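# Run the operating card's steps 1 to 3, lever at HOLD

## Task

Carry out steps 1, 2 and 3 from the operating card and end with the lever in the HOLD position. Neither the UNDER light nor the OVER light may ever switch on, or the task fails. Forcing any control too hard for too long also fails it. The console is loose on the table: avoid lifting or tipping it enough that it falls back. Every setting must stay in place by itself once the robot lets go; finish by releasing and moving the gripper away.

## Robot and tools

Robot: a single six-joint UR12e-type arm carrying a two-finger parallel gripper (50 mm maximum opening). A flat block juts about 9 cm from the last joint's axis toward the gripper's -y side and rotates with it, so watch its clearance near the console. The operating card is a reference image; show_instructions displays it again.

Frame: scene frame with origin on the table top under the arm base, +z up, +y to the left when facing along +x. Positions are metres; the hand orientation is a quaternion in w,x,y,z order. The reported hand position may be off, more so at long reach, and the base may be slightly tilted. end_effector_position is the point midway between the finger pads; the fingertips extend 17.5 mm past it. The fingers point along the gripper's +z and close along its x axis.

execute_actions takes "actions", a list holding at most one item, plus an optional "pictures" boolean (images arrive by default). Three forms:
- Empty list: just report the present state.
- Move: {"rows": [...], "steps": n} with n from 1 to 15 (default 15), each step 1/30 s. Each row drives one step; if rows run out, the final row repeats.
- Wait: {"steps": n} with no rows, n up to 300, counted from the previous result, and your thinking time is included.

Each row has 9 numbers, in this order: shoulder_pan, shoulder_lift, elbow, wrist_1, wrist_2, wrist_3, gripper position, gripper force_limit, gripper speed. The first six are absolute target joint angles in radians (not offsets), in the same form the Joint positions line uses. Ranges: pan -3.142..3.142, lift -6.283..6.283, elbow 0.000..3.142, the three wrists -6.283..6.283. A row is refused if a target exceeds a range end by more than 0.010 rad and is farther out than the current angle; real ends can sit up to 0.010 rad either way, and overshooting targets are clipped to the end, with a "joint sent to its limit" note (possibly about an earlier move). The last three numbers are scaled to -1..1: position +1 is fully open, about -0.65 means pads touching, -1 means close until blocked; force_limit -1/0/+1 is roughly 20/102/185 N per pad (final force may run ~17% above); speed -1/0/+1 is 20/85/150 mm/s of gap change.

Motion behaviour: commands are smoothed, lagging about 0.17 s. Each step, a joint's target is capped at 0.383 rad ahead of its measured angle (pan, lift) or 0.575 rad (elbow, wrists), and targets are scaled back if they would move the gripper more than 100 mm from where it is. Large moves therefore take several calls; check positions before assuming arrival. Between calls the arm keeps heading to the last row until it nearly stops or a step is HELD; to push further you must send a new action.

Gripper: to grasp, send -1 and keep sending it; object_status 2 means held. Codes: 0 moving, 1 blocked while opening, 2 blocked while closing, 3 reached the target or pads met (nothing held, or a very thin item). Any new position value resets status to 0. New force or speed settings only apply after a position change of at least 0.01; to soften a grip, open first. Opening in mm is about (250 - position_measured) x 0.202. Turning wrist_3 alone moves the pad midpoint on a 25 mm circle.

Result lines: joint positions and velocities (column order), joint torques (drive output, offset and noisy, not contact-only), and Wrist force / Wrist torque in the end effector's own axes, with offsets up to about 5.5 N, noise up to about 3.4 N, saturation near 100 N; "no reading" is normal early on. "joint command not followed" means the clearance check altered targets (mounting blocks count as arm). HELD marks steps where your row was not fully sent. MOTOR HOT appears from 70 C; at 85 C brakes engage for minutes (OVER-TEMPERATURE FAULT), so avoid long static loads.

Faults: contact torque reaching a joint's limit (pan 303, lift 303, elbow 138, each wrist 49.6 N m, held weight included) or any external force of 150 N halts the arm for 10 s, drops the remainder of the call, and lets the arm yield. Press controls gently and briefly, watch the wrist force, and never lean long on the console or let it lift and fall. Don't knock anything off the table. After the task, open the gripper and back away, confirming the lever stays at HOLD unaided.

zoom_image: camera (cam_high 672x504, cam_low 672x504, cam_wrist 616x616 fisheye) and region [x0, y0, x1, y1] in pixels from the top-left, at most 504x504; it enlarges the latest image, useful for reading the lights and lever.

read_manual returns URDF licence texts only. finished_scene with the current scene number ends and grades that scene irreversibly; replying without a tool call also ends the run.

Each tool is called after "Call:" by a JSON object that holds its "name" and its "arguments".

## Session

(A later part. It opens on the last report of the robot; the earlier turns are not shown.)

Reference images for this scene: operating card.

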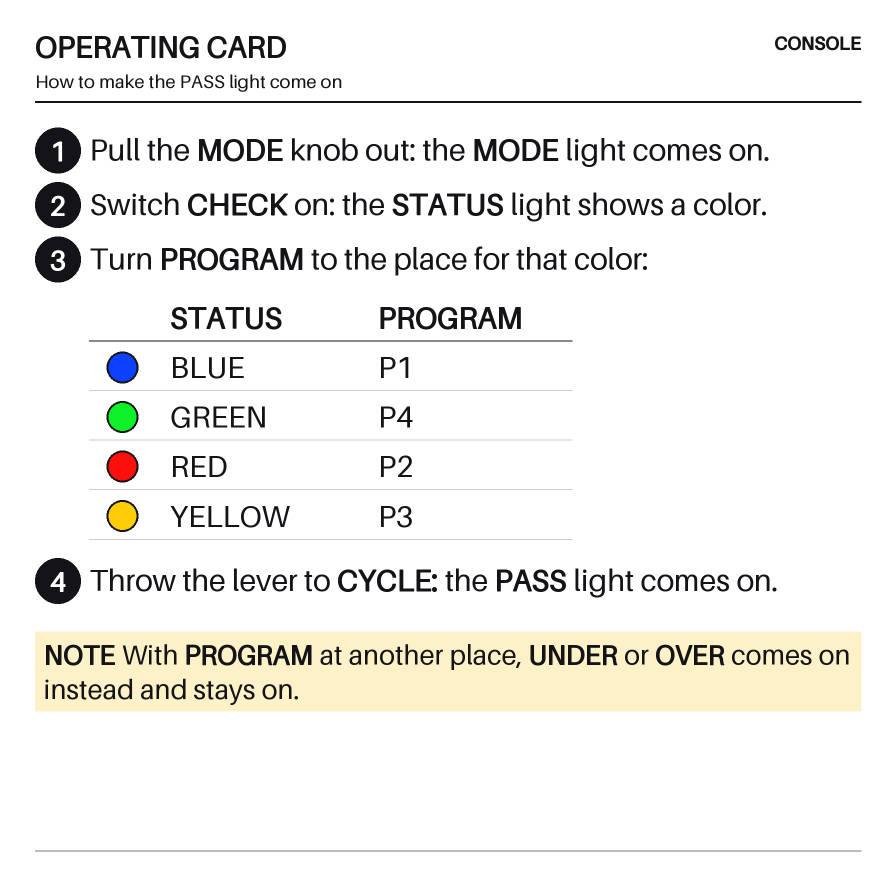

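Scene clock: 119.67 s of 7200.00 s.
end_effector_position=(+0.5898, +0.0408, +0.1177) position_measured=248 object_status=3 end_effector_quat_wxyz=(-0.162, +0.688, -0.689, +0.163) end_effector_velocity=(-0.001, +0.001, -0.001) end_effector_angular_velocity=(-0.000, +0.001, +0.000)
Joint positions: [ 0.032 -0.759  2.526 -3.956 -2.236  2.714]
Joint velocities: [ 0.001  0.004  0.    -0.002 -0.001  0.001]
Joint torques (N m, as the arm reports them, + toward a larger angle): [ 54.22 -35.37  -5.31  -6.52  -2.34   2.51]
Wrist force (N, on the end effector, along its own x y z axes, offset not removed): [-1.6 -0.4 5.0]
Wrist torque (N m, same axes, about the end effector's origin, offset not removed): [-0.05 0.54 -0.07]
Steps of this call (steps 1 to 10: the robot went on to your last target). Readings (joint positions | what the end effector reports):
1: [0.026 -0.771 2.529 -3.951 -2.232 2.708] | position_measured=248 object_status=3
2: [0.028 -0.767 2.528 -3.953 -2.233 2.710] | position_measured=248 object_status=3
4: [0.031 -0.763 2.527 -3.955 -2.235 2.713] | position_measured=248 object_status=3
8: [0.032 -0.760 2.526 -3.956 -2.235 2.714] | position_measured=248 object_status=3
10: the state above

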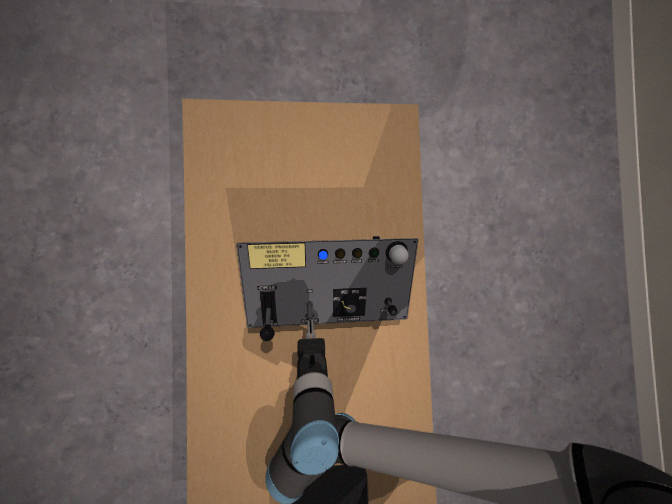

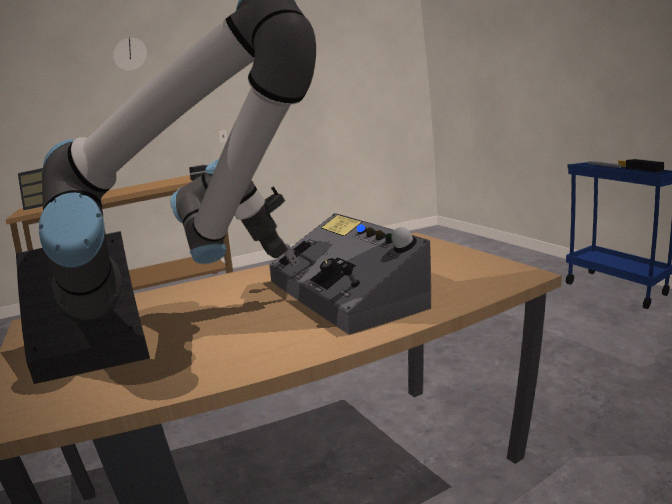

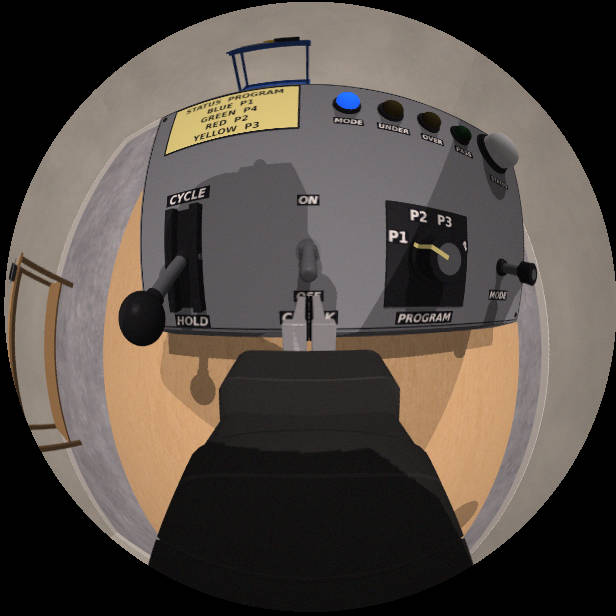

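Call:
{"name": "execute_actions", "arguments": {"actions": [{"rows": [[0.034,-0.7621,2.5226,-3.949,-2.2366,2.716,-0.64,-0.6,1],[0.0356,-0.7653,2.5194,-3.9416,-2.2375,2.7176,-0.64,-0.6,1],[0.0372,-0.7684,2.5161,-3.9342,-2.2385,2.7193,-0.64,-0.6,1],[0.0388,-0.7716,2.5129,-3.9268,-2.2394,2.721,-0.64,-0.6,1],[0.0404,-0.7747,2.5097,-3.9194,-2.2403,2.7227,-0.64,-0.6,1],[0.042,-0.7778,2.5065,-3.912,-2.2412,2.7243,-0.64,-0.6,1],[0.0436,-0.781,2.5033,-3.9046,-2.2421,2.726,-0.64,-0.6,1],[0.0452,-0.7841,2.5,-3.8972,-2.2431,2.7277,-0.64,-0.6,1],[0.0468,-0.7873,2.4968,-3.8898,-2.244,2.7294,-0.64,-0.6,1],[0.0484,-0.7904,2.4936,-3.8824,-2.2449,2.731,-0.64,-0.6,1],[0.05,-0.7935,2.4904,-3.875,-2.2458,2.7327,-0.64,-0.6,1],[0.0516,-0.7967,2.4872,-3.8676,-2.2467,2.7344,-0.64,-0.6,1],[0.0532,-0.7998,2.4839,-3.8602,-2.2477,2.7361,-0.64,-0.6,1],[0.0548,-0.803,2.4807,-3.8528,-2.2486,2.7377,-0.64,-0.6,1],[0.0564,-0.8061,2.4775,-3.8454,-2.2495,2.7394,-0.64,-0.6,1]], "steps": 15}], "pictures": false}}

Call:
{"name": "execute_actions", "arguments": {"actions": [{"rows": [[0.0564,-0.8061,2.4775,-3.8454,-2.2495,2.7394,-0.64,-0.6,1],[0.0564,-0.8061,2.4775,-3.8454,-2.2495,2.7394,-0.64,-0.6,1],[0.0564,-0.8061,2.4775,-3.8454,-2.2495,2.7394,-0.64,-0.6,1],[0.0564,-0.8061,2.4775,-3.8454,-2.2495,2.7394,-0.64,-0.6,1],[0.0564,-0.8061,2.4775,-3.8454,-2.2495,2.7394,-0.64,-0.6,1],[0.0564,-0.8061,2.4775,-3.8454,-2.2495,2.7394,-0.64,-0.6,1],[0.0485,-0.8156,2.4836,-3.8466,-2.2447,2.7316,-0.64,-0.6,1],[0.0405,-0.825,2.4897,-3.8479,-2.2399,2.72,-0.64,-0.6,1],[0.0326,-0.8345,2.4958,-3.8491,-2.2351,2.70,-0.64,-0.6,1],[0.0247,-0.844,2.5018,-3.8503,-2.2302,2.67,-0.64,-0.6,1],[0.0168,-0.8535,2.5079,-3.8515,-2.2254,2.625,-0.64,-0.6,1],[0.0088,-0.8629,2.514,-3.8528,-2.2206,2.57,-0.64,-0.6,1],[0.0009,-0.8724,2.5201,-3.854,-2.2158,2.5,-0.64,-0.6,1]], "steps": 13}], "pictures": false}}

Call:
{"name": "execute_actions", "arguments": {"actions": [{"rows": [[-0.007,-0.8884,2.5201,-3.8425,-2.211,2.422,-0.64,-0.6,1],[-0.0149,-0.9044,2.5201,-3.831,-2.2062,2.342,-0.64,-0.6,1],[-0.0228,-0.9204,2.52,-3.8195,-2.2014,2.262,-0.64,-0.6,1],[-0.0306,-0.9364,2.52,-3.808,-2.1965,2.182,-0.64,-0.6,1],[-0.0385,-0.9524,2.52,-3.7965,-2.1917,2.102,-0.64,-0.6,1],[-0.0464,-0.9684,2.52,-3.785,-2.1869,2.022,-0.64,-0.6,1],[-0.0543,-0.9844,2.52,-3.7735,-2.1821,1.942,-0.64,-0.6,1],[-0.0622,-1.0003,2.5199,-3.762,-2.1773,1.862,1,-0.6,1],[-0.0701,-1.0163,2.5199,-3.7505,-2.1725,1.782,1,-0.6,1],[-0.078,-1.0323,2.5199,-3.739,-2.1677,1.702,1,-0.6,1],[-0.0859,-1.0483,2.5199,-3.7275,-2.1629,1.625,1,-0.6,1],[-0.0937,-1.0643,2.5199,-3.716,-2.158,1.552,1,-0.6,1],[-0.1016,-1.0803,2.5198,-3.7045,-2.1532,1.487,1,-0.6,1],[-0.1095,-1.0963,2.5198,-3.693,-2.1484,1.432,1,-0.6,1],[-0.1174,-1.1123,2.5198,-3.6815,-2.1436,1.391,1,-0.6,1]], "steps": 15}], "pictures": false}}

Call:
{"name": "execute_actions", "arguments": {"actions": [{"rows": [[-0.1174,-1.1123,2.5198,-3.6815,-2.1436,1.391,1,-0.6,1],[-0.1174,-1.1123,2.5198,-3.6815,-2.1436,1.391,1,-0.6,1],[-0.1174,-1.1123,2.5198,-3.6815,-2.1436,1.391,1,-0.6,1],[-0.1174,-1.1123,2.5198,-3.6815,-2.1436,1.391,1,-0.6,1],[-0.1174,-1.1123,2.5198,-3.6815,-2.1436,1.391,1,-0.6,1],[-0.1214,-1.1052,2.517,-3.6877,-2.141,1.3874,1,-0.6,1],[-0.1254,-1.0981,2.5142,-3.694,-2.1383,1.3838,1,-0.6,1],[-0.1295,-1.091,2.5114,-3.7002,-2.1357,1.3802,1,-0.6,1],[-0.1335,-1.0838,2.5087,-3.7064,-2.1331,1.3766,1,-0.6,1],[-0.1375,-1.0767,2.5059,-3.7127,-2.1304,1.373,1,-0.6,1],[-0.1415,-1.0696,2.5031,-3.7189,-2.1278,1.3695,1,-0.6,1],[-0.1455,-1.0625,2.5003,-3.7251,-2.1252,1.3659,1,-0.6,1],[-0.1496,-1.0554,2.4975,-3.7314,-2.1225,1.3623,1,-0.6,1],[-0.1536,-1.0483,2.4947,-3.7376,-2.1199,1.3587,1,-0.6,1],[-0.15761,-1.04116,2.49193,-3.74384,-2.11725,1.3551,1,-0.6,1]], "steps": 15}], "pictures": false}}

Call:
{"name": "execute_actions", "arguments": {"actions": [{"steps": 13}]}}

Call:
{"name": "zoom_image", "arguments": {"camera": "cam_wrist", "region": [225, 217, 395, 357]}}

Scene clock: 165.13 s of 7200.00 s.
end_effector_position=(+0.6131, +0.0411, +0.1289) position_measured=248 object_status=3 end_effector_quat_wxyz=(-0.162, +0.688, -0.689, +0.163) end_effector_velocity=(+0.060, -0.002, +0.032) end_effector_angular_velocity=(-0.001, -0.001, -0.001)
Joint positions: [ 0.051 -0.795  2.489 -3.872 -2.246  2.733]
Joint velocities: [ 0.047 -0.093 -0.096  0.218 -0.028  0.049]
Joint torques (N m, as the arm reports them, + toward a larger angle): [ 53.22 -60.94 -10.16  -0.85  -2.52   3.  ]
Wrist force (N, on the end effector, along its own x y z axes, offset not removed): [-2.0 0.9 4.8]
Wrist torque (N m, same axes, about the end effector's origin, offset not removed): [0.17 0.45 -0.02]
Steps of this call (steps 1 to 30: the robot went on to your last target; steps 31 to 90: nothing new was sent; then 41.97 s passed at rest; steps 91 to 105: all 15 steps of this action). Readings (joint positions | what the end effector reports):
91: [0.032 -0.759 2.526 -3.956 -2.236 2.714] | position_measured=248 object_status=3
92: [0.033 -0.760 2.525 -3.955 -2.236 2.715] | position_measured=248 object_status=3
94: [0.034 -0.763 2.522 -3.948 -2.237 2.716] | position_measured=248 object_status=3
98: [0.040 -0.773 2.511 -3.923 -2.240 2.722] | position_measured=248 object_status=3
105: the state above

Scene clock: 165.57 s of 7200.00 s.
end_effector_position=(+0.6153, +0.0225, +0.1344) position_measured=248 object_status=3 end_effector_quat_wxyz=(-0.159, +0.702, -0.675, +0.165) end_effector_velocity=(-0.040, -0.127, +0.012) end_effector_angular_velocity=(-0.285, +0.005, +0.594)
Joint positions: [ 0.028 -0.84   2.5   -3.85  -2.232  2.671]
Joint velocities: [-0.212 -0.254  0.163 -0.032  0.129 -0.87 ]
Joint torques (N m, as the arm reports them, + toward a larger angle): [ 24.93 -70.6    9.1   -6.96   3.78  -9.48]
Wrist force (N, on the end effector, along its own x y z axes, offset not removed): [-3.1 -1.5 0.6]
Wrist torque (N m, same axes, about the end effector's origin, offset not removed): [-0.34 0.66 -0.03]
Steps of this call (steps 1 to 13: all 13 steps of this action). Readings (joint positions | what the end effector reports):
1: [0.052 -0.798 2.486 -3.865 -2.247 2.735] | position_measured=248 object_status=3
2: [0.054 -0.800 2.483 -3.859 -2.248 2.736] | position_measured=248 object_status=3
4: [0.055 -0.804 2.480 -3.851 -2.249 2.738] | position_measured=248 object_status=3
8: [0.055 -0.807 2.479 -3.847 -2.249 2.738] | position_measured=248 object_status=3
13: the state above

Scene clock: 166.07 s of 7200.00 s.
end_effector_position=(+0.6214, -0.0555, +0.1515) position_measured=66 object_status=0 end_effector_quat_wxyz=(-0.072, +0.924, -0.305, +0.217) end_effector_velocity=(-0.001, -0.184, +0.037) end_effector_angular_velocity=(-0.871, -0.009, +1.726)
Joint positions: [-0.089 -1.053  2.52  -3.723 -2.161  1.663]
Joint velocities: [-0.234 -0.474  0.     0.338  0.142 -2.159]
Joint torques (N m, as the arm reports them, + toward a larger angle): [ 25.87 -67.2    5.03  -1.32   3.3   -6.29]
Wrist force (N, on the end effector, along its own x y z axes, offset not removed): [0.0 1.8 0.3]
Wrist torque (N m, same axes, about the end effector's origin, offset not removed): [0.32 0.15 -0.08]
Steps of this call (steps 1 to 15: all 15 steps of this action). Readings (joint positions | what the end effector reports):
1: [0.021 -0.849 2.505 -3.851 -2.228 2.637] | position_measured=248 object_status=3
2: [0.013 -0.859 2.510 -3.850 -2.223 2.594] | position_measured=248 object_status=3
4: [-0.002 -0.883 2.515 -3.840 -2.214 2.484] | position_measured=248 object_status=3
8: [-0.034 -0.942 2.519 -3.802 -2.195 2.204] | position_measured=239 object_status=0
15: the state above

Scene clock: 166.57 s of 7200.00 s.
end_effector_position=(+0.6305, -0.0790, +0.1363) position_measured=3 object_status=3 end_effector_quat_wxyz=(-0.045, +0.954, -0.191, +0.225) end_effector_velocity=(+0.045, -0.001, -0.090) end_effector_angular_velocity=(-0.004, -0.002, +0.007)
Joint positions: [-0.143 -1.066  2.502 -3.722 -2.127  1.368]
Joint velocities: [-0.116  0.203 -0.082 -0.178  0.077 -0.112]
Joint torques (N m, as the arm reports them, + toward a larger angle): [ 28.15 -30.93 -10.66  -7.27   4.08  -2.4 ]
Wrist force (N, on the end effector, along its own x y z axes, offset not removed): [-2.7 -0.1 4.5]
Wrist torque (N m, same axes, about the end effector's origin, offset not removed): [0.00 0.63 0.03]
Steps of this call (steps 1 to 15: all 15 steps of this action). Readings (joint positions | what the end effector reports):
1: [-0.097 -1.069 2.520 -3.712 -2.156 1.593] | position_measured=42 object_status=0
2: [-0.103 -1.083 2.520 -3.703 -2.152 1.531] | position_measured=17 object_status=0
4: [-0.111 -1.099 2.520 -3.691 -2.148 1.454] | position_measured=3 object_status=0
8: [-0.119 -1.105 2.518 -3.687 -2.143 1.401] | position_measured=3 object_status=0
15: the state above

Scene clock: 167.00 s of 7200.00 s.
end_effector_position=(+0.6358, -0.0790, +0.1251) position_measured=3 object_status=3 end_effector_quat_wxyz=(-0.044, +0.954, -0.191, +0.225) end_effector_velocity=(+0.001, -0.000, -0.000) end_effector_angular_velocity=(+0.000, -0.002, -0.001)
Joint positions: [-0.158 -1.041  2.492 -3.744 -2.117  1.355]
Joint velocities: [-0.001  0.002 -0.002 -0.002  0.002 -0.001]
Joint torques (N m, as the arm reports them, + toward a larger angle): [ 29.38 -33.86 -11.25  -6.54   3.9   -2.86]
Wrist force (N, on the end effector, along its own x y z axes, offset not removed): [-2.7 0.0 3.7]
Wrist torque (N m, same axes, about the end effector's origin, offset not removed): [0.08 0.71 -0.01]
Steps of this call (steps 1 to 13: the robot went on to your last target). Readings (joint positions | what the end effector reports):
1: [-0.147 -1.059 2.499 -3.728 -2.124 1.365] | position_measured=3 object_status=3
2: [-0.151 -1.054 2.497 -3.733 -2.122 1.362] | position_measured=3 object_status=3
4: [-0.154 -1.047 2.494 -3.739 -2.119 1.358] | position_measured=3 object_status=3
8: [-0.157 -1.042 2.492 -3.743 -2.118 1.356] | position_measured=3 object_status=3
13: the state above

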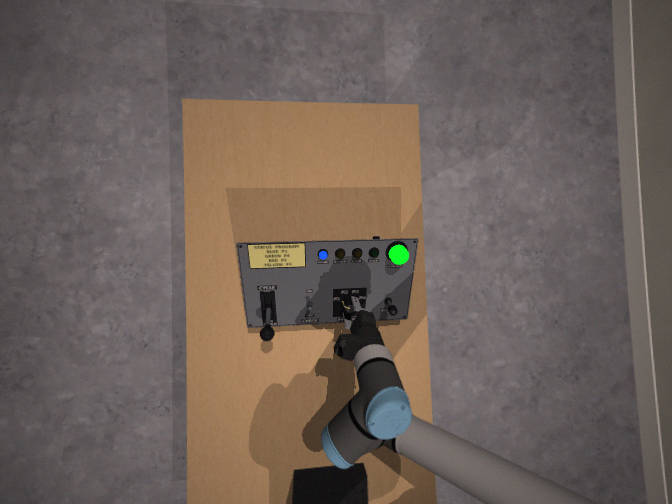

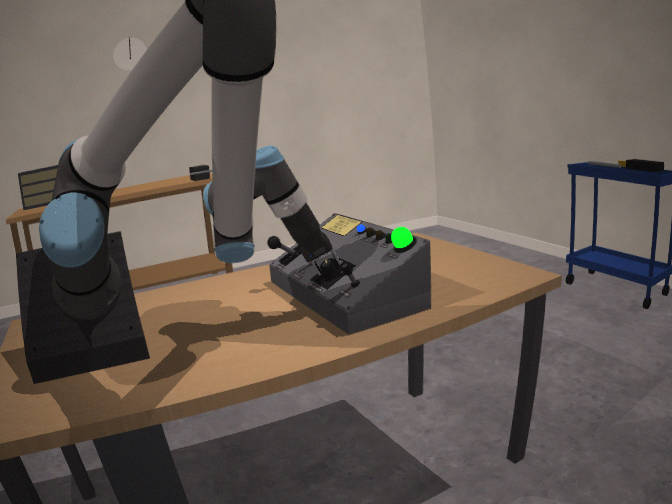

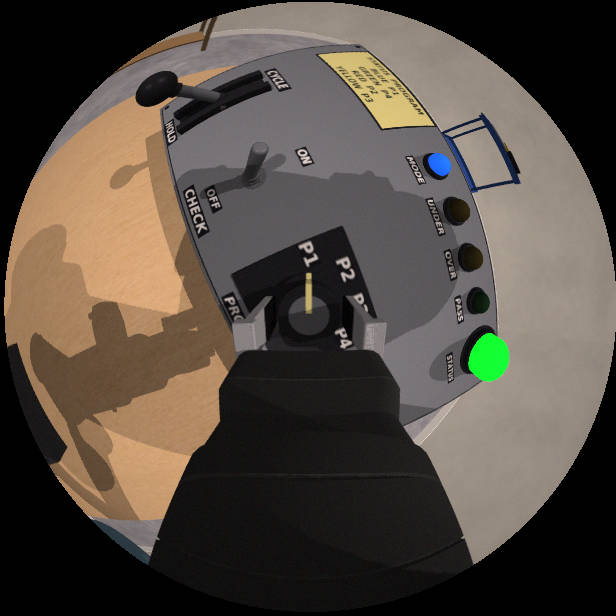

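Region (225, 217, 395, 357) of cam_wrist's 616x616 image, scaled by 2.965, with more detail than that image has; it fills the top 415 rows of this view, and the rest is white.

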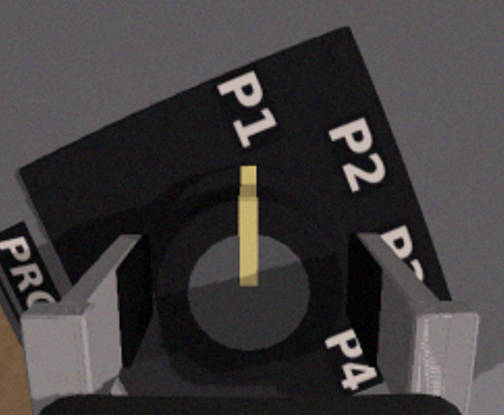

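Call:
{"name": "execute_actions", "arguments": {"actions": []}}

Scene clock: 218.17 s of 7200.00 s.
end_effector_position=(+0.6358, -0.0790, +0.1250) position_measured=3 object_status=3 end_effector_quat_wxyz=(-0.044, +0.954, -0.191, +0.225) end_effector_velocity=(-0.002, +0.001, -0.000) end_effector_angular_velocity=(+0.001, +0.001, +0.001)
Joint positions: [-0.158 -1.041  2.492 -3.744 -2.117  1.355]
Joint velocities: [-0.    -0.     0.002 -0.     0.     0.   ]
Joint torques (N m, as the arm reports them, + toward a larger angle): [ 28.22 -34.95 -10.89  -6.96   3.06  -2.79]
Wrist force (N, on the end effector, along its own x y z axes, offset not removed): [-3.6 1.5 1.7]
Wrist torque (N m, same axes, about the end effector's origin, offset not removed): [0.33 0.84 -0.05]
Steps of this call (steps 1 to 30: the robot went on to your last target; steps 31 to 90: nothing new was sent; then 48.17 s passed at rest). Readings (joint positions | what the end effector reports):
1: [-0.158 -1.041 2.492 -3.744 -2.117 1.355] | position_measured=3 object_status=3
2: [-0.158 -1.041 2.492 -3.744 -2.117 1.355] | position_measured=3 object_status=3
4: [-0.158 -1.041 2.492 -3.744 -2.117 1.355] | position_measured=3 object_status=3
8: [-0.158 -1.041 2.492 -3.744 -2.117 1.355] | position_measured=3 object_status=3
90: the state above
The arm was judged still, so your last target was given up. Only a new action makes it travel on or press farther. Fingers that are still opening or closing keep moving.

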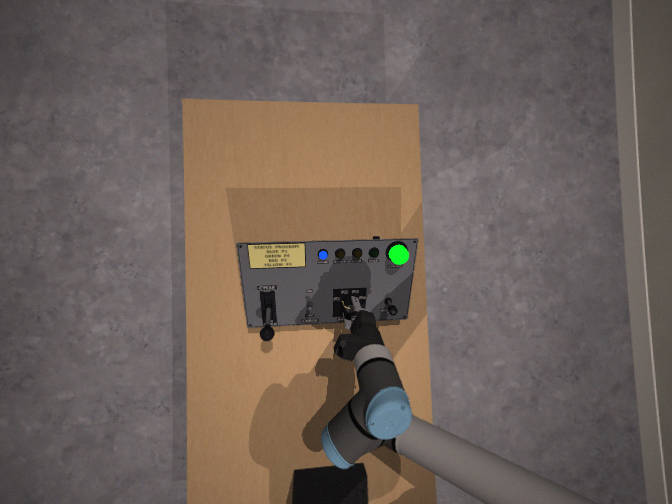

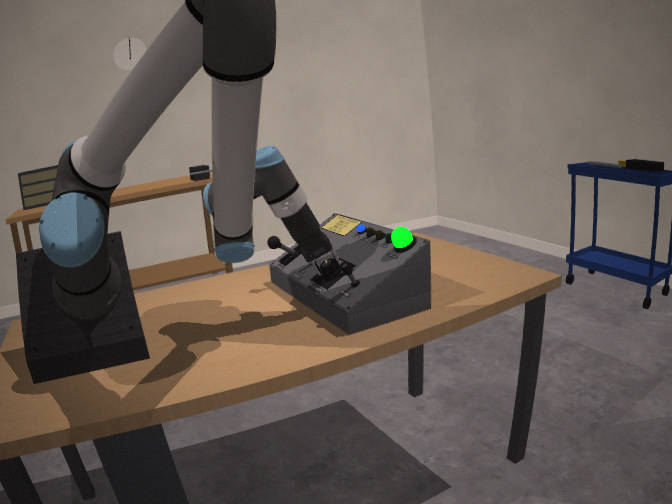

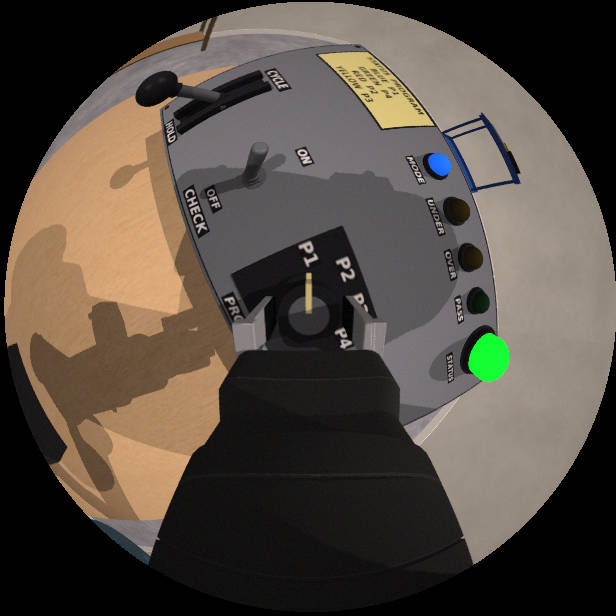

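Call:
{"name": "execute_actions", "arguments": {"actions": [{"rows": [[-0.15807,-1.04102,2.49251,-3.74472,-2.11693,1.35471,-1,-0.6,-0.6]], "steps": 12}], "pictures": false}}

Call:
{"name": "execute_actions", "arguments": {"actions": [{"rows": [
[-0.15841,-1.03968,2.49391,-3.74760,-2.11671,1.3977,-1,-0.6,-0.6],
[-0.15867,-1.03831,2.49526,-3.75046,-2.11653,1.4407,-1,-0.6,-0.6],
[-0.15887,-1.03689,2.49656,-3.75326,-2.11640,1.4838,-1,-0.6,-0.6],
[-0.15900,-1.03544,2.49782,-3.75603,-2.11631,1.5230,-1,-0.6,-0.6],
[-0.15907,-1.03394,2.49903,-3.75877,-2.11627,1.5622,-1,-0.6,-0.6],
[-0.15905,-1.03241,2.50019,-3.76146,-2.11628,1.6015,-1,-0.6,-0.6],
[-0.15898,-1.03084,2.50131,-3.76411,-2.11632,1.6408,-1,-0.6,-0.6],
[-0.15884,-1.02922,2.50237,-3.76673,-2.11642,1.6802,-1,-0.6,-0.6],
[-0.15863,-1.02757,2.50339,-3.76930,-2.11656,1.7196,-1,-0.6,-0.6],
[-0.15835,-1.02588,2.50437,-3.77183,-2.11675,1.7592,-1,-0.6,-0.6],
[-0.15800,-1.02416,2.50530,-3.77433,-2.11697,1.7987,-1,-0.6,-0.6],
[-0.15759,-1.02239,2.50618,-3.77678,-2.11726,1.8384,-1,-0.6,-0.6],
[-0.15711,-1.02059,2.50700,-3.77920,-2.11757,1.8781,-1,-0.6,-0.6],
[-0.15655,-1.01874,2.50779,-3.78158,-2.11794,1.9178,-1,-0.6,-0.6],
[-0.15593,-1.01686,2.50853,-3.78392,-2.11835,1.9576,-1,-0.6,-0.6]], "steps": 15}], "pictures": false}}

Call:
{"name": "execute_actions", "arguments": {"actions": [{"rows": [
[-0.15517,-1.01494,2.50914,-3.78610,-2.11885,1.9976,-1,-0.6,-0.6],
[-0.15435,-1.01303,2.50968,-3.78818,-2.11939,2.0376,-1,-0.6,-0.6],
[-0.15348,-1.01113,2.51018,-3.79017,-2.11997,2.0776,-1,-0.6,-0.6],
[-0.15256,-1.00923,2.51060,-3.79207,-2.12058,2.1177,-1,-0.6,-0.6],
[-0.15158,-1.00734,2.51097,-3.79388,-2.12121,2.1578,-1,-0.6,-0.6],
[-0.15056,-1.00547,2.51127,-3.79558,-2.12189,2.1980,-1,-0.6,-0.6],
[-0.14948,-1.00360,2.51151,-3.79719,-2.12259,2.2382,-1,-0.6,-0.6],
[-0.14836,-1.00174,2.51170,-3.79871,-2.12334,2.2785,-1,-0.6,-0.6],
[-0.14718,-0.99989,2.51182,-3.80014,-2.12412,2.3188,-1,-0.6,-0.6],
[-0.14594,-0.99804,2.51188,-3.80146,-2.12492,2.3592,-1,-0.6,-0.6],
[-0.14466,-0.99621,2.51187,-3.80269,-2.12577,2.3996,-1,-0.6,-0.6],
[-0.14332,-0.99437,2.51181,-3.80383,-2.12664,2.4400,-1,-0.6,-0.6],
[-0.14193,-0.99255,2.51169,-3.80487,-2.12756,2.4785,-1,-0.6,-0.6],
[-0.14049,-0.99074,2.51151,-3.80582,-2.12850,2.5151,-1,-0.6,-0.6],
[-0.13899,-0.98894,2.51126,-3.80668,-2.12948,2.5497,-1,-0.6,-0.6]], "steps": 15}], "pictures": false}}

Call:
{"name": "execute_actions", "arguments": {"actions": [{"steps": 9}]}}

Scene clock: 265.87 s of 7200.00 s.
end_effector_position=(+0.6356, -0.0791, +0.1249) position_measured=37 object_status=2 end_effector_quat_wxyz=(-0.044, +0.954, -0.191, +0.225) end_effector_velocity=(-0.000, +0.000, +0.000) end_effector_angular_velocity=(-0.000, -0.000, +0.001)
Joint positions: [-0.158 -1.041  2.492 -3.745 -2.117  1.355]
Joint velocities: [ 0.     0.     0.    -0.     0.    -0.001]
Joint torques (N m, as the arm reports them, + toward a larger angle): [ 29.85 -37.15   9.38  -7.11   2.9   -2.68]
Wrist force (N, on the end effector, along its own x y z axes, offset not removed): [-1.1 -1.1 7.3]
Wrist torque (N m, same axes, about the end effector's origin, offset not removed): [0.35 0.82 0.03]
Steps of this call (steps 1 to 90: nothing new was sent; then 44.30 s passed at rest; steps 91 to 102: all 12 steps of this action). Readings (joint positions | what the end effector reports):
91: [-0.158 -1.041 2.492 -3.744 -2.117 1.355] | position_measured=6 object_status=0
92: [-0.158 -1.041 2.492 -3.744 -2.117 1.355] | position_measured=13 object_status=0
94: [-0.158 -1.041 2.492 -3.744 -2.117 1.355] | position_measured=29 object_status=0
98: [-0.158 -1.041 2.492 -3.745 -2.117 1.355] | position_measured=37 object_status=0
102: the state above

Scene clock: 266.37 s of 7200.00 s.
end_effector_position=(+0.6356, -0.0790, +0.1248) position_measured=37 object_status=2 end_effector_quat_wxyz=(-0.093, +0.889, -0.397, +0.210) end_effector_velocity=(-0.000, -0.001, -0.000) end_effector_angular_velocity=(+0.514, -0.000, -1.033)
Joint positions: [-0.158 -1.023  2.506 -3.775 -2.117  1.8  ]
Joint velocities: [ 0.012  0.052  0.026 -0.073 -0.01   1.164]
Joint torques (N m, as the arm reports them, + toward a larger angle): [ 55.22 -31.78  10.52  -5.87  -1.43   5.8 ]
Wrist force (N, on the end effector, along its own x y z axes, offset not removed): [4.6 1.6 -1.5]
Wrist torque (N m, same axes, about the end effector's origin, offset not removed): [0.42 0.14 -0.16]
Steps of this call (steps 1 to 15: all 15 steps of this action). Readings (joint positions | what the end effector reports):
1: [-0.158 -1.041 2.492 -3.745 -2.117 1.355] | position_measured=37 object_status=2
2: [-0.158 -1.041 2.493 -3.745 -2.117 1.361] | position_measured=37 object_status=2
4: [-0.158 -1.039 2.494 -3.748 -2.117 1.398] | position_measured=37 object_status=2
8: [-0.159 -1.035 2.498 -3.758 -2.116 1.530] | position_measured=37 object_status=2
15: the state above

Scene clock: 266.87 s of 7200.00 s.
end_effector_position=(+0.6356, -0.0789, +0.1249) position_measured=37 object_status=2 end_effector_quat_wxyz=(-0.150, +0.736, -0.637, +0.174) end_effector_velocity=(-0.001, +0.001, -0.001) end_effector_angular_velocity=(+0.503, -0.000, -1.009)
Joint positions: [-0.144 -0.995  2.512 -3.803 -2.126  2.4  ]
Joint velocities: [ 0.039  0.055 -0.001 -0.035 -0.026  1.162]
Joint torques (N m, as the arm reports them, + toward a larger angle): [ 60.98 -30.68   5.81  -7.49  -1.17   4.82]
Wrist force (N, on the end effector, along its own x y z axes, offset not removed): [-0.7 3.5 7.3]
Wrist torque (N m, same axes, about the end effector's origin, offset not removed): [0.56 0.34 -0.15]
Steps of this call (steps 1 to 15: all 15 steps of this action). Readings (joint positions | what the end effector reports):
1: [-0.157 -1.022 2.506 -3.778 -2.117 1.840] | position_measured=37 object_status=2
2: [-0.157 -1.020 2.507 -3.780 -2.118 1.879] | position_measured=37 object_status=2
4: [-0.156 -1.016 2.509 -3.785 -2.119 1.959] | position_measured=37 object_status=2
8: [-0.152 -1.008 2.511 -3.792 -2.121 2.119] | position_measured=37 object_status=2
15: the state above

Scene clock: 267.17 s of 7200.00 s.
end_effector_position=(+0.6354, -0.0790, +0.1249) position_measured=37 object_status=2 end_effector_quat_wxyz=(-0.162, +0.689, -0.687, +0.163) end_effector_velocity=(-0.000, +0.000, -0.000) end_effector_angular_velocity=(+0.023, +0.000, -0.048)
Joint positions: [-0.139 -0.989  2.511 -3.807 -2.129  2.545]
Joint velocities: [ 0.002  0.003 -0.    -0.001 -0.002  0.055]
Joint torques (N m, as the arm reports them, + toward a larger angle): [ 59.51 -35.52  -4.06  -7.3   -4.46   1.82]
Wrist force (N, on the end effector, along its own x y z axes, offset not removed): [-3.7 -7.3 13.2]
Wrist torque (N m, same axes, about the end effector's origin, offset not removed): [0.10 0.03 -0.04]
Steps of this call (steps 1 to 9: the robot went on to your last target). Readings (joint positions | what the end effector reports):
1: [-0.143 -0.994 2.512 -3.804 -2.127 2.438] | position_measured=37 object_status=2
2: [-0.142 -0.992 2.512 -3.805 -2.128 2.473] | position_measured=37 object_status=2
4: [-0.140 -0.990 2.512 -3.806 -2.129 2.515] | position_measured=37 object_status=2
8: [-0.139 -0.989 2.511 -3.806 -2.129 2.543] | position_measured=37 object_status=2
9: the state above

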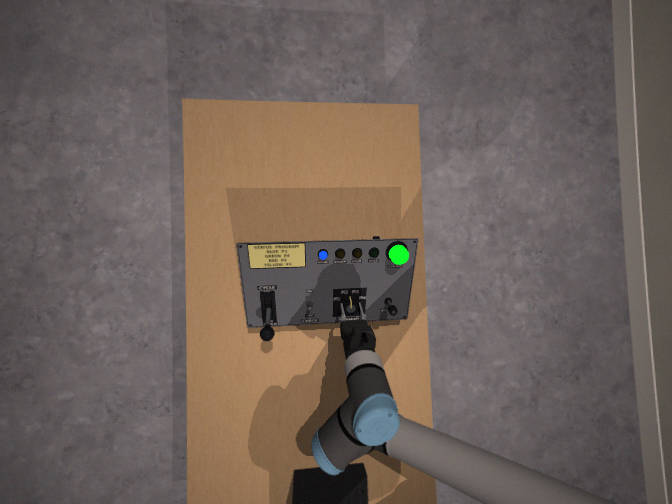

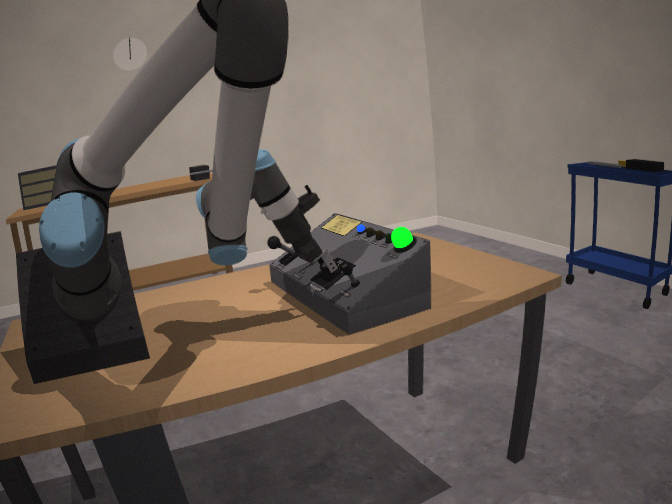

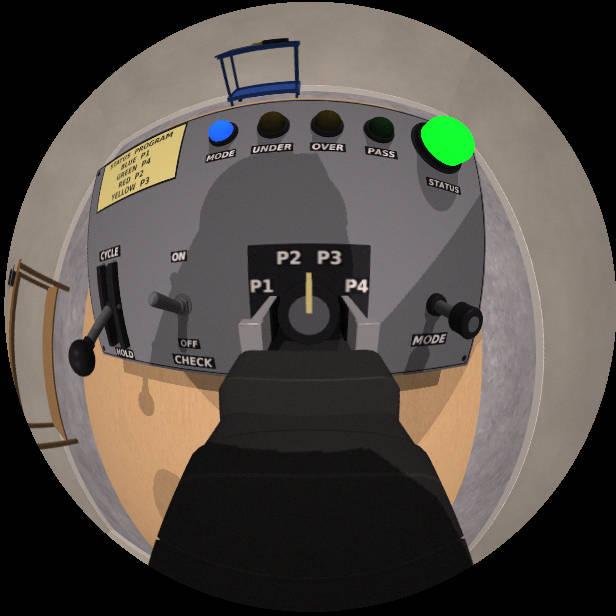

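Call:
{"name": "execute_actions", "arguments": {"actions": [{"rows": [
[-0.13740,-0.98724,2.51087,-3.80723,-2.13052,2.5944,-1,-0.6,-0.6],
[-0.13579,-0.98559,2.51042,-3.80769,-2.13157,2.6391,-1,-0.6,-0.6],
[-0.13417,-0.98397,2.50993,-3.80802,-2.13263,2.6838,-1,-0.6,-0.6],
[-0.13253,-0.98242,2.50938,-3.80824,-2.13370,2.7245,-1,-0.6,-0.6],
[-0.13087,-0.98091,2.50878,-3.80834,-2.13478,2.7653,-1,-0.6,-0.6],
[-0.12919,-0.97946,2.50812,-3.80835,-2.13587,2.8061,-1,-0.6,-0.6],
[-0.12750,-0.97805,2.50741,-3.80823,-2.13697,2.8469,-1,-0.6,-0.6],
[-0.12580,-0.97668,2.50665,-3.80800,-2.13807,2.8877,-1,-0.6,-0.6],
[-0.12407,-0.97537,2.50584,-3.80766,-2.13919,2.9285,-1,-0.6,-0.6],
[-0.12233,-0.97410,2.50496,-3.80721,-2.14032,2.9694,-1,-0.6,-0.6],
[-0.12057,-0.97289,2.50404,-3.80665,-2.14146,3.0102,-1,-0.6,-0.6],
[-0.11879,-0.97172,2.50307,-3.80597,-2.14261,3.0511,-1,-0.6,-0.6],
[-0.11701,-0.97060,2.50203,-3.80519,-2.14377,3.0920,-1,-0.6,-0.6],
[-0.11520,-0.96953,2.50095,-3.80428,-2.14494,3.1329,-1,-0.6,-0.6],
[-0.11337,-0.96851,2.49982,-3.80327,-2.14612,3.1738,-1,-0.6,-0.6]], "steps": 15}], "pictures": false}}

Call:
{"name": "execute_actions", "arguments": {"actions": [{"rows": [
[-0.11156,-0.96763,2.49859,-3.80203,-2.14729,3.2147,-1,-0.6,-0.6],
[-0.10976,-0.96681,2.49733,-3.80069,-2.14844,3.2557,-1,-0.6,-0.6],
[-0.10801,-0.96607,2.49604,-3.79928,-2.14958,3.2966,-1,-0.6,-0.6],
[-0.10626,-0.96539,2.49474,-3.79778,-2.15070,3.3374,-1,-0.6,-0.6],
[-0.10455,-0.96478,2.49340,-3.79618,-2.15180,3.3782,-1,-0.6,-0.6],
[-0.10286,-0.96424,2.49203,-3.79451,-2.15288,3.4191,-1,-0.6,-0.6],
[-0.10121,-0.96377,2.49064,-3.79276,-2.15395,3.4598,-1,-0.6,-0.6],
[-0.09957,-0.96336,2.48922,-3.79091,-2.15499,3.5006,-1,-0.6,-0.6],
[-0.09796,-0.96303,2.48777,-3.78898,-2.15602,3.5414,-1,-0.6,-0.6],
[-0.09637,-0.96277,2.48630,-3.78697,-2.15704,3.5821,-1,-0.6,-0.6],
[-0.09482,-0.96256,2.48480,-3.78487,-2.15802,3.6228,-1,-0.6,-0.6],
[-0.09329,-0.96244,2.48328,-3.78269,-2.15900,3.6635,-1,-0.6,-0.6],
[-0.09178,-0.96238,2.48173,-3.78042,-2.15996,3.7020,-1,-0.6,-0.6],
[-0.09030,-0.96238,2.48015,-3.77806,-2.16089,3.7385,-1,-0.6,-0.6],
[-0.08885,-0.96246,2.47854,-3.77562,-2.16182,3.7720,-1,-0.6,-0.6]], "steps": 15}], "pictures": false}}

Call:
{"name": "execute_actions", "arguments": {"actions": [{"rows": [
[-0.08885,-0.96246,2.47854,-3.77562,-2.16182,3.7720,-1,-0.6,-0.6],
[-0.08885,-0.96246,2.47854,-3.77562,-2.16182,3.7720,-1,-0.6,-0.6],
[-0.08885,-0.96246,2.47854,-3.77562,-2.16182,3.7720,-1,-0.6,-0.6],
[-0.08885,-0.96246,2.47854,-3.77562,-2.16182,3.7720,-1,-0.6,-0.6],
[-0.08885,-0.96246,2.47854,-3.77562,-2.16182,3.7720,-1,-0.6,-0.6],
[-0.08885,-0.96246,2.47854,-3.77562,-2.16182,3.7720,-1,-0.6,-0.6],
[-0.08885,-0.96246,2.47854,-3.77562,-2.16182,3.7720,-1,-0.6,-0.6],
[-0.08885,-0.96246,2.47854,-3.77562,-2.16182,3.7720,-1,-0.6,-0.6],
[-0.08885,-0.96246,2.47854,-3.77562,-2.16182,3.7720,-1,-0.6,-0.6],
[-0.08885,-0.96246,2.47854,-3.77562,-2.16182,3.7720,1,-0.6,0],
[-0.08885,-0.96246,2.47854,-3.77562,-2.16182,3.7720,1,-0.6,0],
[-0.08885,-0.96246,2.47854,-3.77562,-2.16182,3.7720,1,-0.6,0]], "steps": 12}], "pictures": false}}

Call:
{"name": "execute_actions", "arguments": {"actions": [{"rows": [
[-0.0877,-0.9645,2.4793,-3.7738,-2.1626,3.7730,1,-0.6,0],
[-0.0854,-0.9686,2.4809,-3.7703,-2.1641,3.7751,1,-0.6,0],
[-0.0808,-0.9767,2.4841,-3.7632,-2.1671,3.7792,1,-0.6,0],
[-0.0739,-0.9889,2.4889,-3.7525,-2.1716,3.7854,1,-0.6,0],
[-0.0647,-1.0051,2.4953,-3.7382,-2.1776,3.7936,1,-0.6,0],
[-0.0532,-1.0254,2.5033,-3.7204,-2.1851,3.8039,1,-0.6,0],
[-0.0394,-1.0498,2.5129,-3.6991,-2.1941,3.8163,1,-0.6,0],
[-0.0233,-1.0782,2.5241,-3.6742,-2.2046,3.8307,1,-0.6,0],
[-0.0061,-1.1086,2.5361,-3.6475,-2.2158,3.8462,1,-0.6,0],
[0.0112,-1.1391,2.5481,-3.6208,-2.2271,3.8616,1,-0.6,0],
[0.0273,-1.1675,2.5593,-3.5958,-2.2376,3.8760,1,-0.6,0],
[0.0423,-1.1939,2.5697,-3.5727,-2.2473,3.8894,1,-0.6,0],
[0.0549,-1.2162,2.5785,-3.5531,-2.2556,3.9008,1,-0.6,0],
[0.0641,-1.2325,2.5849,-3.5389,-2.2616,3.9090,1,-0.6,0],
[0.0699,-1.2426,2.5889,-3.5300,-2.2653,3.9141,1,-0.6,0]], "steps": 15}], "pictures": false}}

Call:
{"name": "execute_actions", "arguments": {"actions": [{"steps": 9}]}}

Scene clock: 284.97 s of 7200.00 s.
end_effector_position=(+0.6357, -0.0791, +0.1249) position_measured=37 object_status=2 end_effector_quat_wxyz=(+0.194, -0.519, +0.823, -0.123) end_effector_velocity=(-0.001, +0.001, -0.000) end_effector_angular_velocity=(+0.516, -0.001, -1.030)
Joint positions: [-0.12  -0.973  2.503 -3.806 -2.142  3.011]
Joint velocities: [ 0.053  0.035 -0.028  0.02  -0.033  1.201]
Joint torques (N m, as the arm reports them, + toward a larger angle): [ 59.64 -38.35  -7.61  -3.78  -4.34   6.22]
Wrist force (N, on the end effector, along its own x y z axes, offset not removed): [-2.4 2.6 10.7]
Wrist torque (N m, same axes, about the end effector's origin, offset not removed): [0.20 -0.72 -0.28]
Steps of this call (steps 1 to 30: the robot went on to your last target; steps 31 to 90: nothing new was sent; then 14.30 s passed at rest; steps 91 to 105: all 15 steps of this action). Readings (joint positions | what the end effector reports):
91: [-0.139 -0.989 2.511 -3.807 -2.129 2.550] | position_measured=37 object_status=2
92: [-0.139 -0.989 2.511 -3.807 -2.130 2.556] | position_measured=37 object_status=2
94: [-0.137 -0.987 2.511 -3.807 -2.131 2.595] | position_measured=37 object_status=2
98: [-0.132 -0.982 2.509 -3.808 -2.134 2.731] | position_measured=37 object_status=2
105: the state above

Scene clock: 285.47 s of 7200.00 s.
end_effector_position=(+0.6357, -0.0792, +0.1249) position_measured=37 object_status=2 end_effector_quat_wxyz=(+0.221, -0.258, +0.938, -0.061) end_effector_velocity=(+0.002, -0.001, +0.001) end_effector_angular_velocity=(+0.502, -0.002, -1.012)
Joint positions: [-0.094 -0.963  2.484 -3.784 -2.158  3.622]
Joint velocities: [ 0.045  0.004 -0.048  0.064 -0.031  1.169]
Joint torques (N m, as the arm reports them, + toward a larger angle): [ 55.44 -39.49 -11.13  -2.72  -4.92   5.26]
Wrist force (N, on the end effector, along its own x y z axes, offset not removed): [-4.5 5.7 4.2]
Wrist torque (N m, same axes, about the end effector's origin, offset not removed): [0.13 -0.61 0.03]
Steps of this call (steps 1 to 15: all 15 steps of this action). Readings (joint positions | what the end effector reports):
1: [-0.118 -0.971 2.502 -3.805 -2.143 3.052] | position_measured=37 object_status=2
2: [-0.116 -0.970 2.501 -3.804 -2.144 3.093] | position_measured=37 object_status=2
4: [-0.113 -0.968 2.499 -3.802 -2.147 3.174] | position_measured=37 object_status=2
8: [-0.106 -0.965 2.494 -3.797 -2.151 3.338] | position_measured=37 object_status=2
15: the state above

Scene clock: 285.87 s of 7200.00 s.
end_effector_position=(+0.6355, -0.0791, +0.1249) position_measured=7 object_status=0 end_effector_quat_wxyz=(+0.225, -0.190, +0.954, -0.045) end_effector_velocity=(-0.002, +0.001, -0.001) end_effector_angular_velocity=(+0.008, +0.003, -0.011)
Joint positions: [-0.089 -0.962  2.479 -3.776 -2.162  3.771]
Joint velocities: [ 0.001  0.     0.003  0.002 -0.     0.016]
Joint torques (N m, as the arm reports them, + toward a larger angle): [ 57.14 -40.89  -9.3   -2.15  -2.4    1.83]
Wrist force (N, on the end effector, along its own x y z axes, offset not removed): [-1.9 -2.2 3.4]
Wrist torque (N m, same axes, about the end effector's origin, offset not removed): [-0.33 0.46 -0.05]
Steps of this call (steps 1 to 12: all 12 steps of this action). Readings (joint positions | what the end effector reports):
1: [-0.093 -0.963 2.483 -3.782 -2.159 3.661] | position_measured=37 object_status=2
2: [-0.092 -0.963 2.481 -3.780 -2.160 3.695] | position_measured=37 object_status=2
4: [-0.090 -0.963 2.480 -3.777 -2.161 3.738] | position_measured=37 object_status=2
8: [-0.089 -0.962 2.479 -3.776 -2.162 3.765] | position_measured=37 object_status=2
12: the state above

Scene clock: 286.37 s of 7200.00 s.
end_effector_position=(+0.5844, -0.0842, +0.2122) position_measured=3 object_status=3 end_effector_quat_wxyz=(+0.226, -0.190, +0.954, -0.050) end_effector_velocity=(-0.191, -0.025, +0.268) end_effector_angular_velocity=(-0.042, -0.046, -0.011)
Joint positions: [ 0.03  -1.169  2.561 -3.594 -2.24   3.878]
Joint velocities: [ 0.386 -0.701  0.265  0.606 -0.247  0.341]
Joint torques (N m, as the arm reports them, + toward a larger angle): [ 39.63 -45.9   -1.16  -0.59  -2.74   2.74]
Wrist force (N, on the end effector, along its own x y z axes, offset not removed): [-3.3 1.4 0.3]
Wrist torque (N m, same axes, about the end effector's origin, offset not removed): [0.19 0.72 0.02]
Steps of this call (steps 1 to 15: all 15 steps of this action). Readings (joint positions | what the end effector reports):
1: [-0.089 -0.962 2.479 -3.776 -2.162 3.771] | position_measured=3 object_status=0
2: [-0.089 -0.963 2.479 -3.775 -2.162 3.772] | position_measured=3 object_status=0
4: [-0.086 -0.967 2.480 -3.772 -2.164 3.774] | position_measured=3 object_status=0
8: [-0.064 -1.004 2.496 -3.739 -2.178 3.794] | position_measured=3 object_status=3
15: the state above

Scene clock: 286.67 s of 7200.00 s.
end_effector_position=(+0.5644, -0.0869, +0.2384) position_measured=3 object_status=3 end_effector_quat_wxyz=(+0.228, -0.190, +0.953, -0.053) end_effector_velocity=(-0.007, -0.000, +0.009) end_effector_angular_velocity=(-0.001, -0.002, +0.001)
Joint positions: [ 0.069 -1.241  2.588 -3.532 -2.265  3.913]
Joint velocities: [ 0.014 -0.025  0.01   0.022 -0.008  0.012]
Joint torques (N m, as the arm reports them, + toward a larger angle): [ 40.63 -42.43  -3.21  -2.14  -2.22   2.75]
Wrist force (N, on the end effector, along its own x y z axes, offset not removed): [-2.9 0.1 2.8]
Wrist torque (N m, same axes, about the end effector's origin, offset not removed): [-0.01 0.70 -0.10]
Steps of this call (steps 1 to 9: the robot went on to your last target). Readings (joint positions | what the end effector reports):
1: [0.042 -1.191 2.570 -3.575 -2.247 3.889] | position_measured=3 object_status=3
2: [0.051 -1.207 2.576 -3.561 -2.253 3.897] | position_measured=3 object_status=3
4: [0.061 -1.227 2.583 -3.544 -2.260 3.906] | position_measured=3 object_status=3
8: [0.068 -1.239 2.588 -3.533 -2.264 3.913] | position_measured=3 object_status=3
9: the state above

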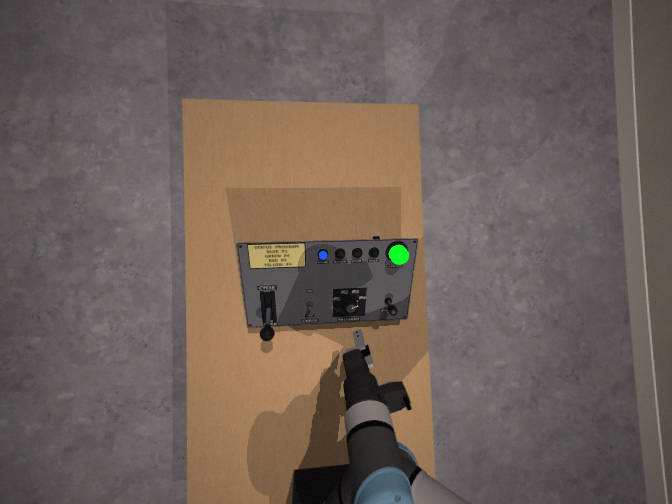

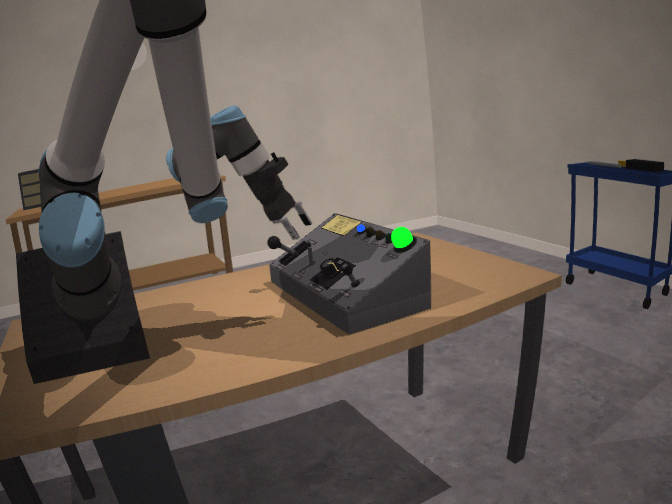

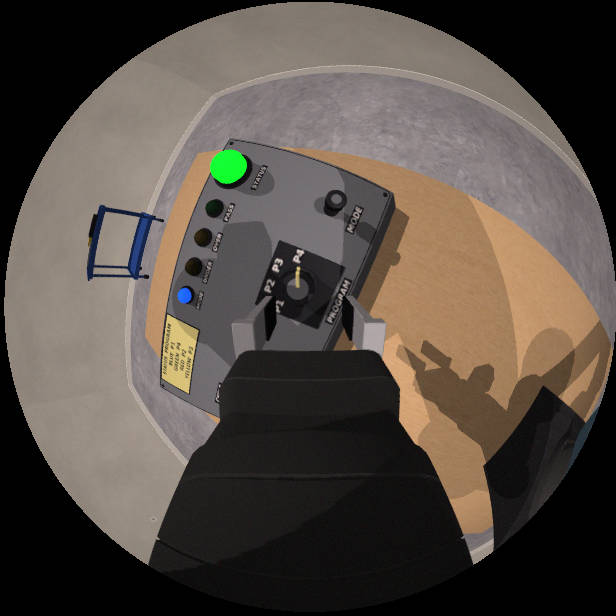

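The pointer is at P4, the MODE light is on, STATUS shows green, the lever is at HOLD, and UNDER and OVER are off.

Call:
{"name": "finished_scene", "arguments": {"scene": 2}}

The scene is finished: the task was done.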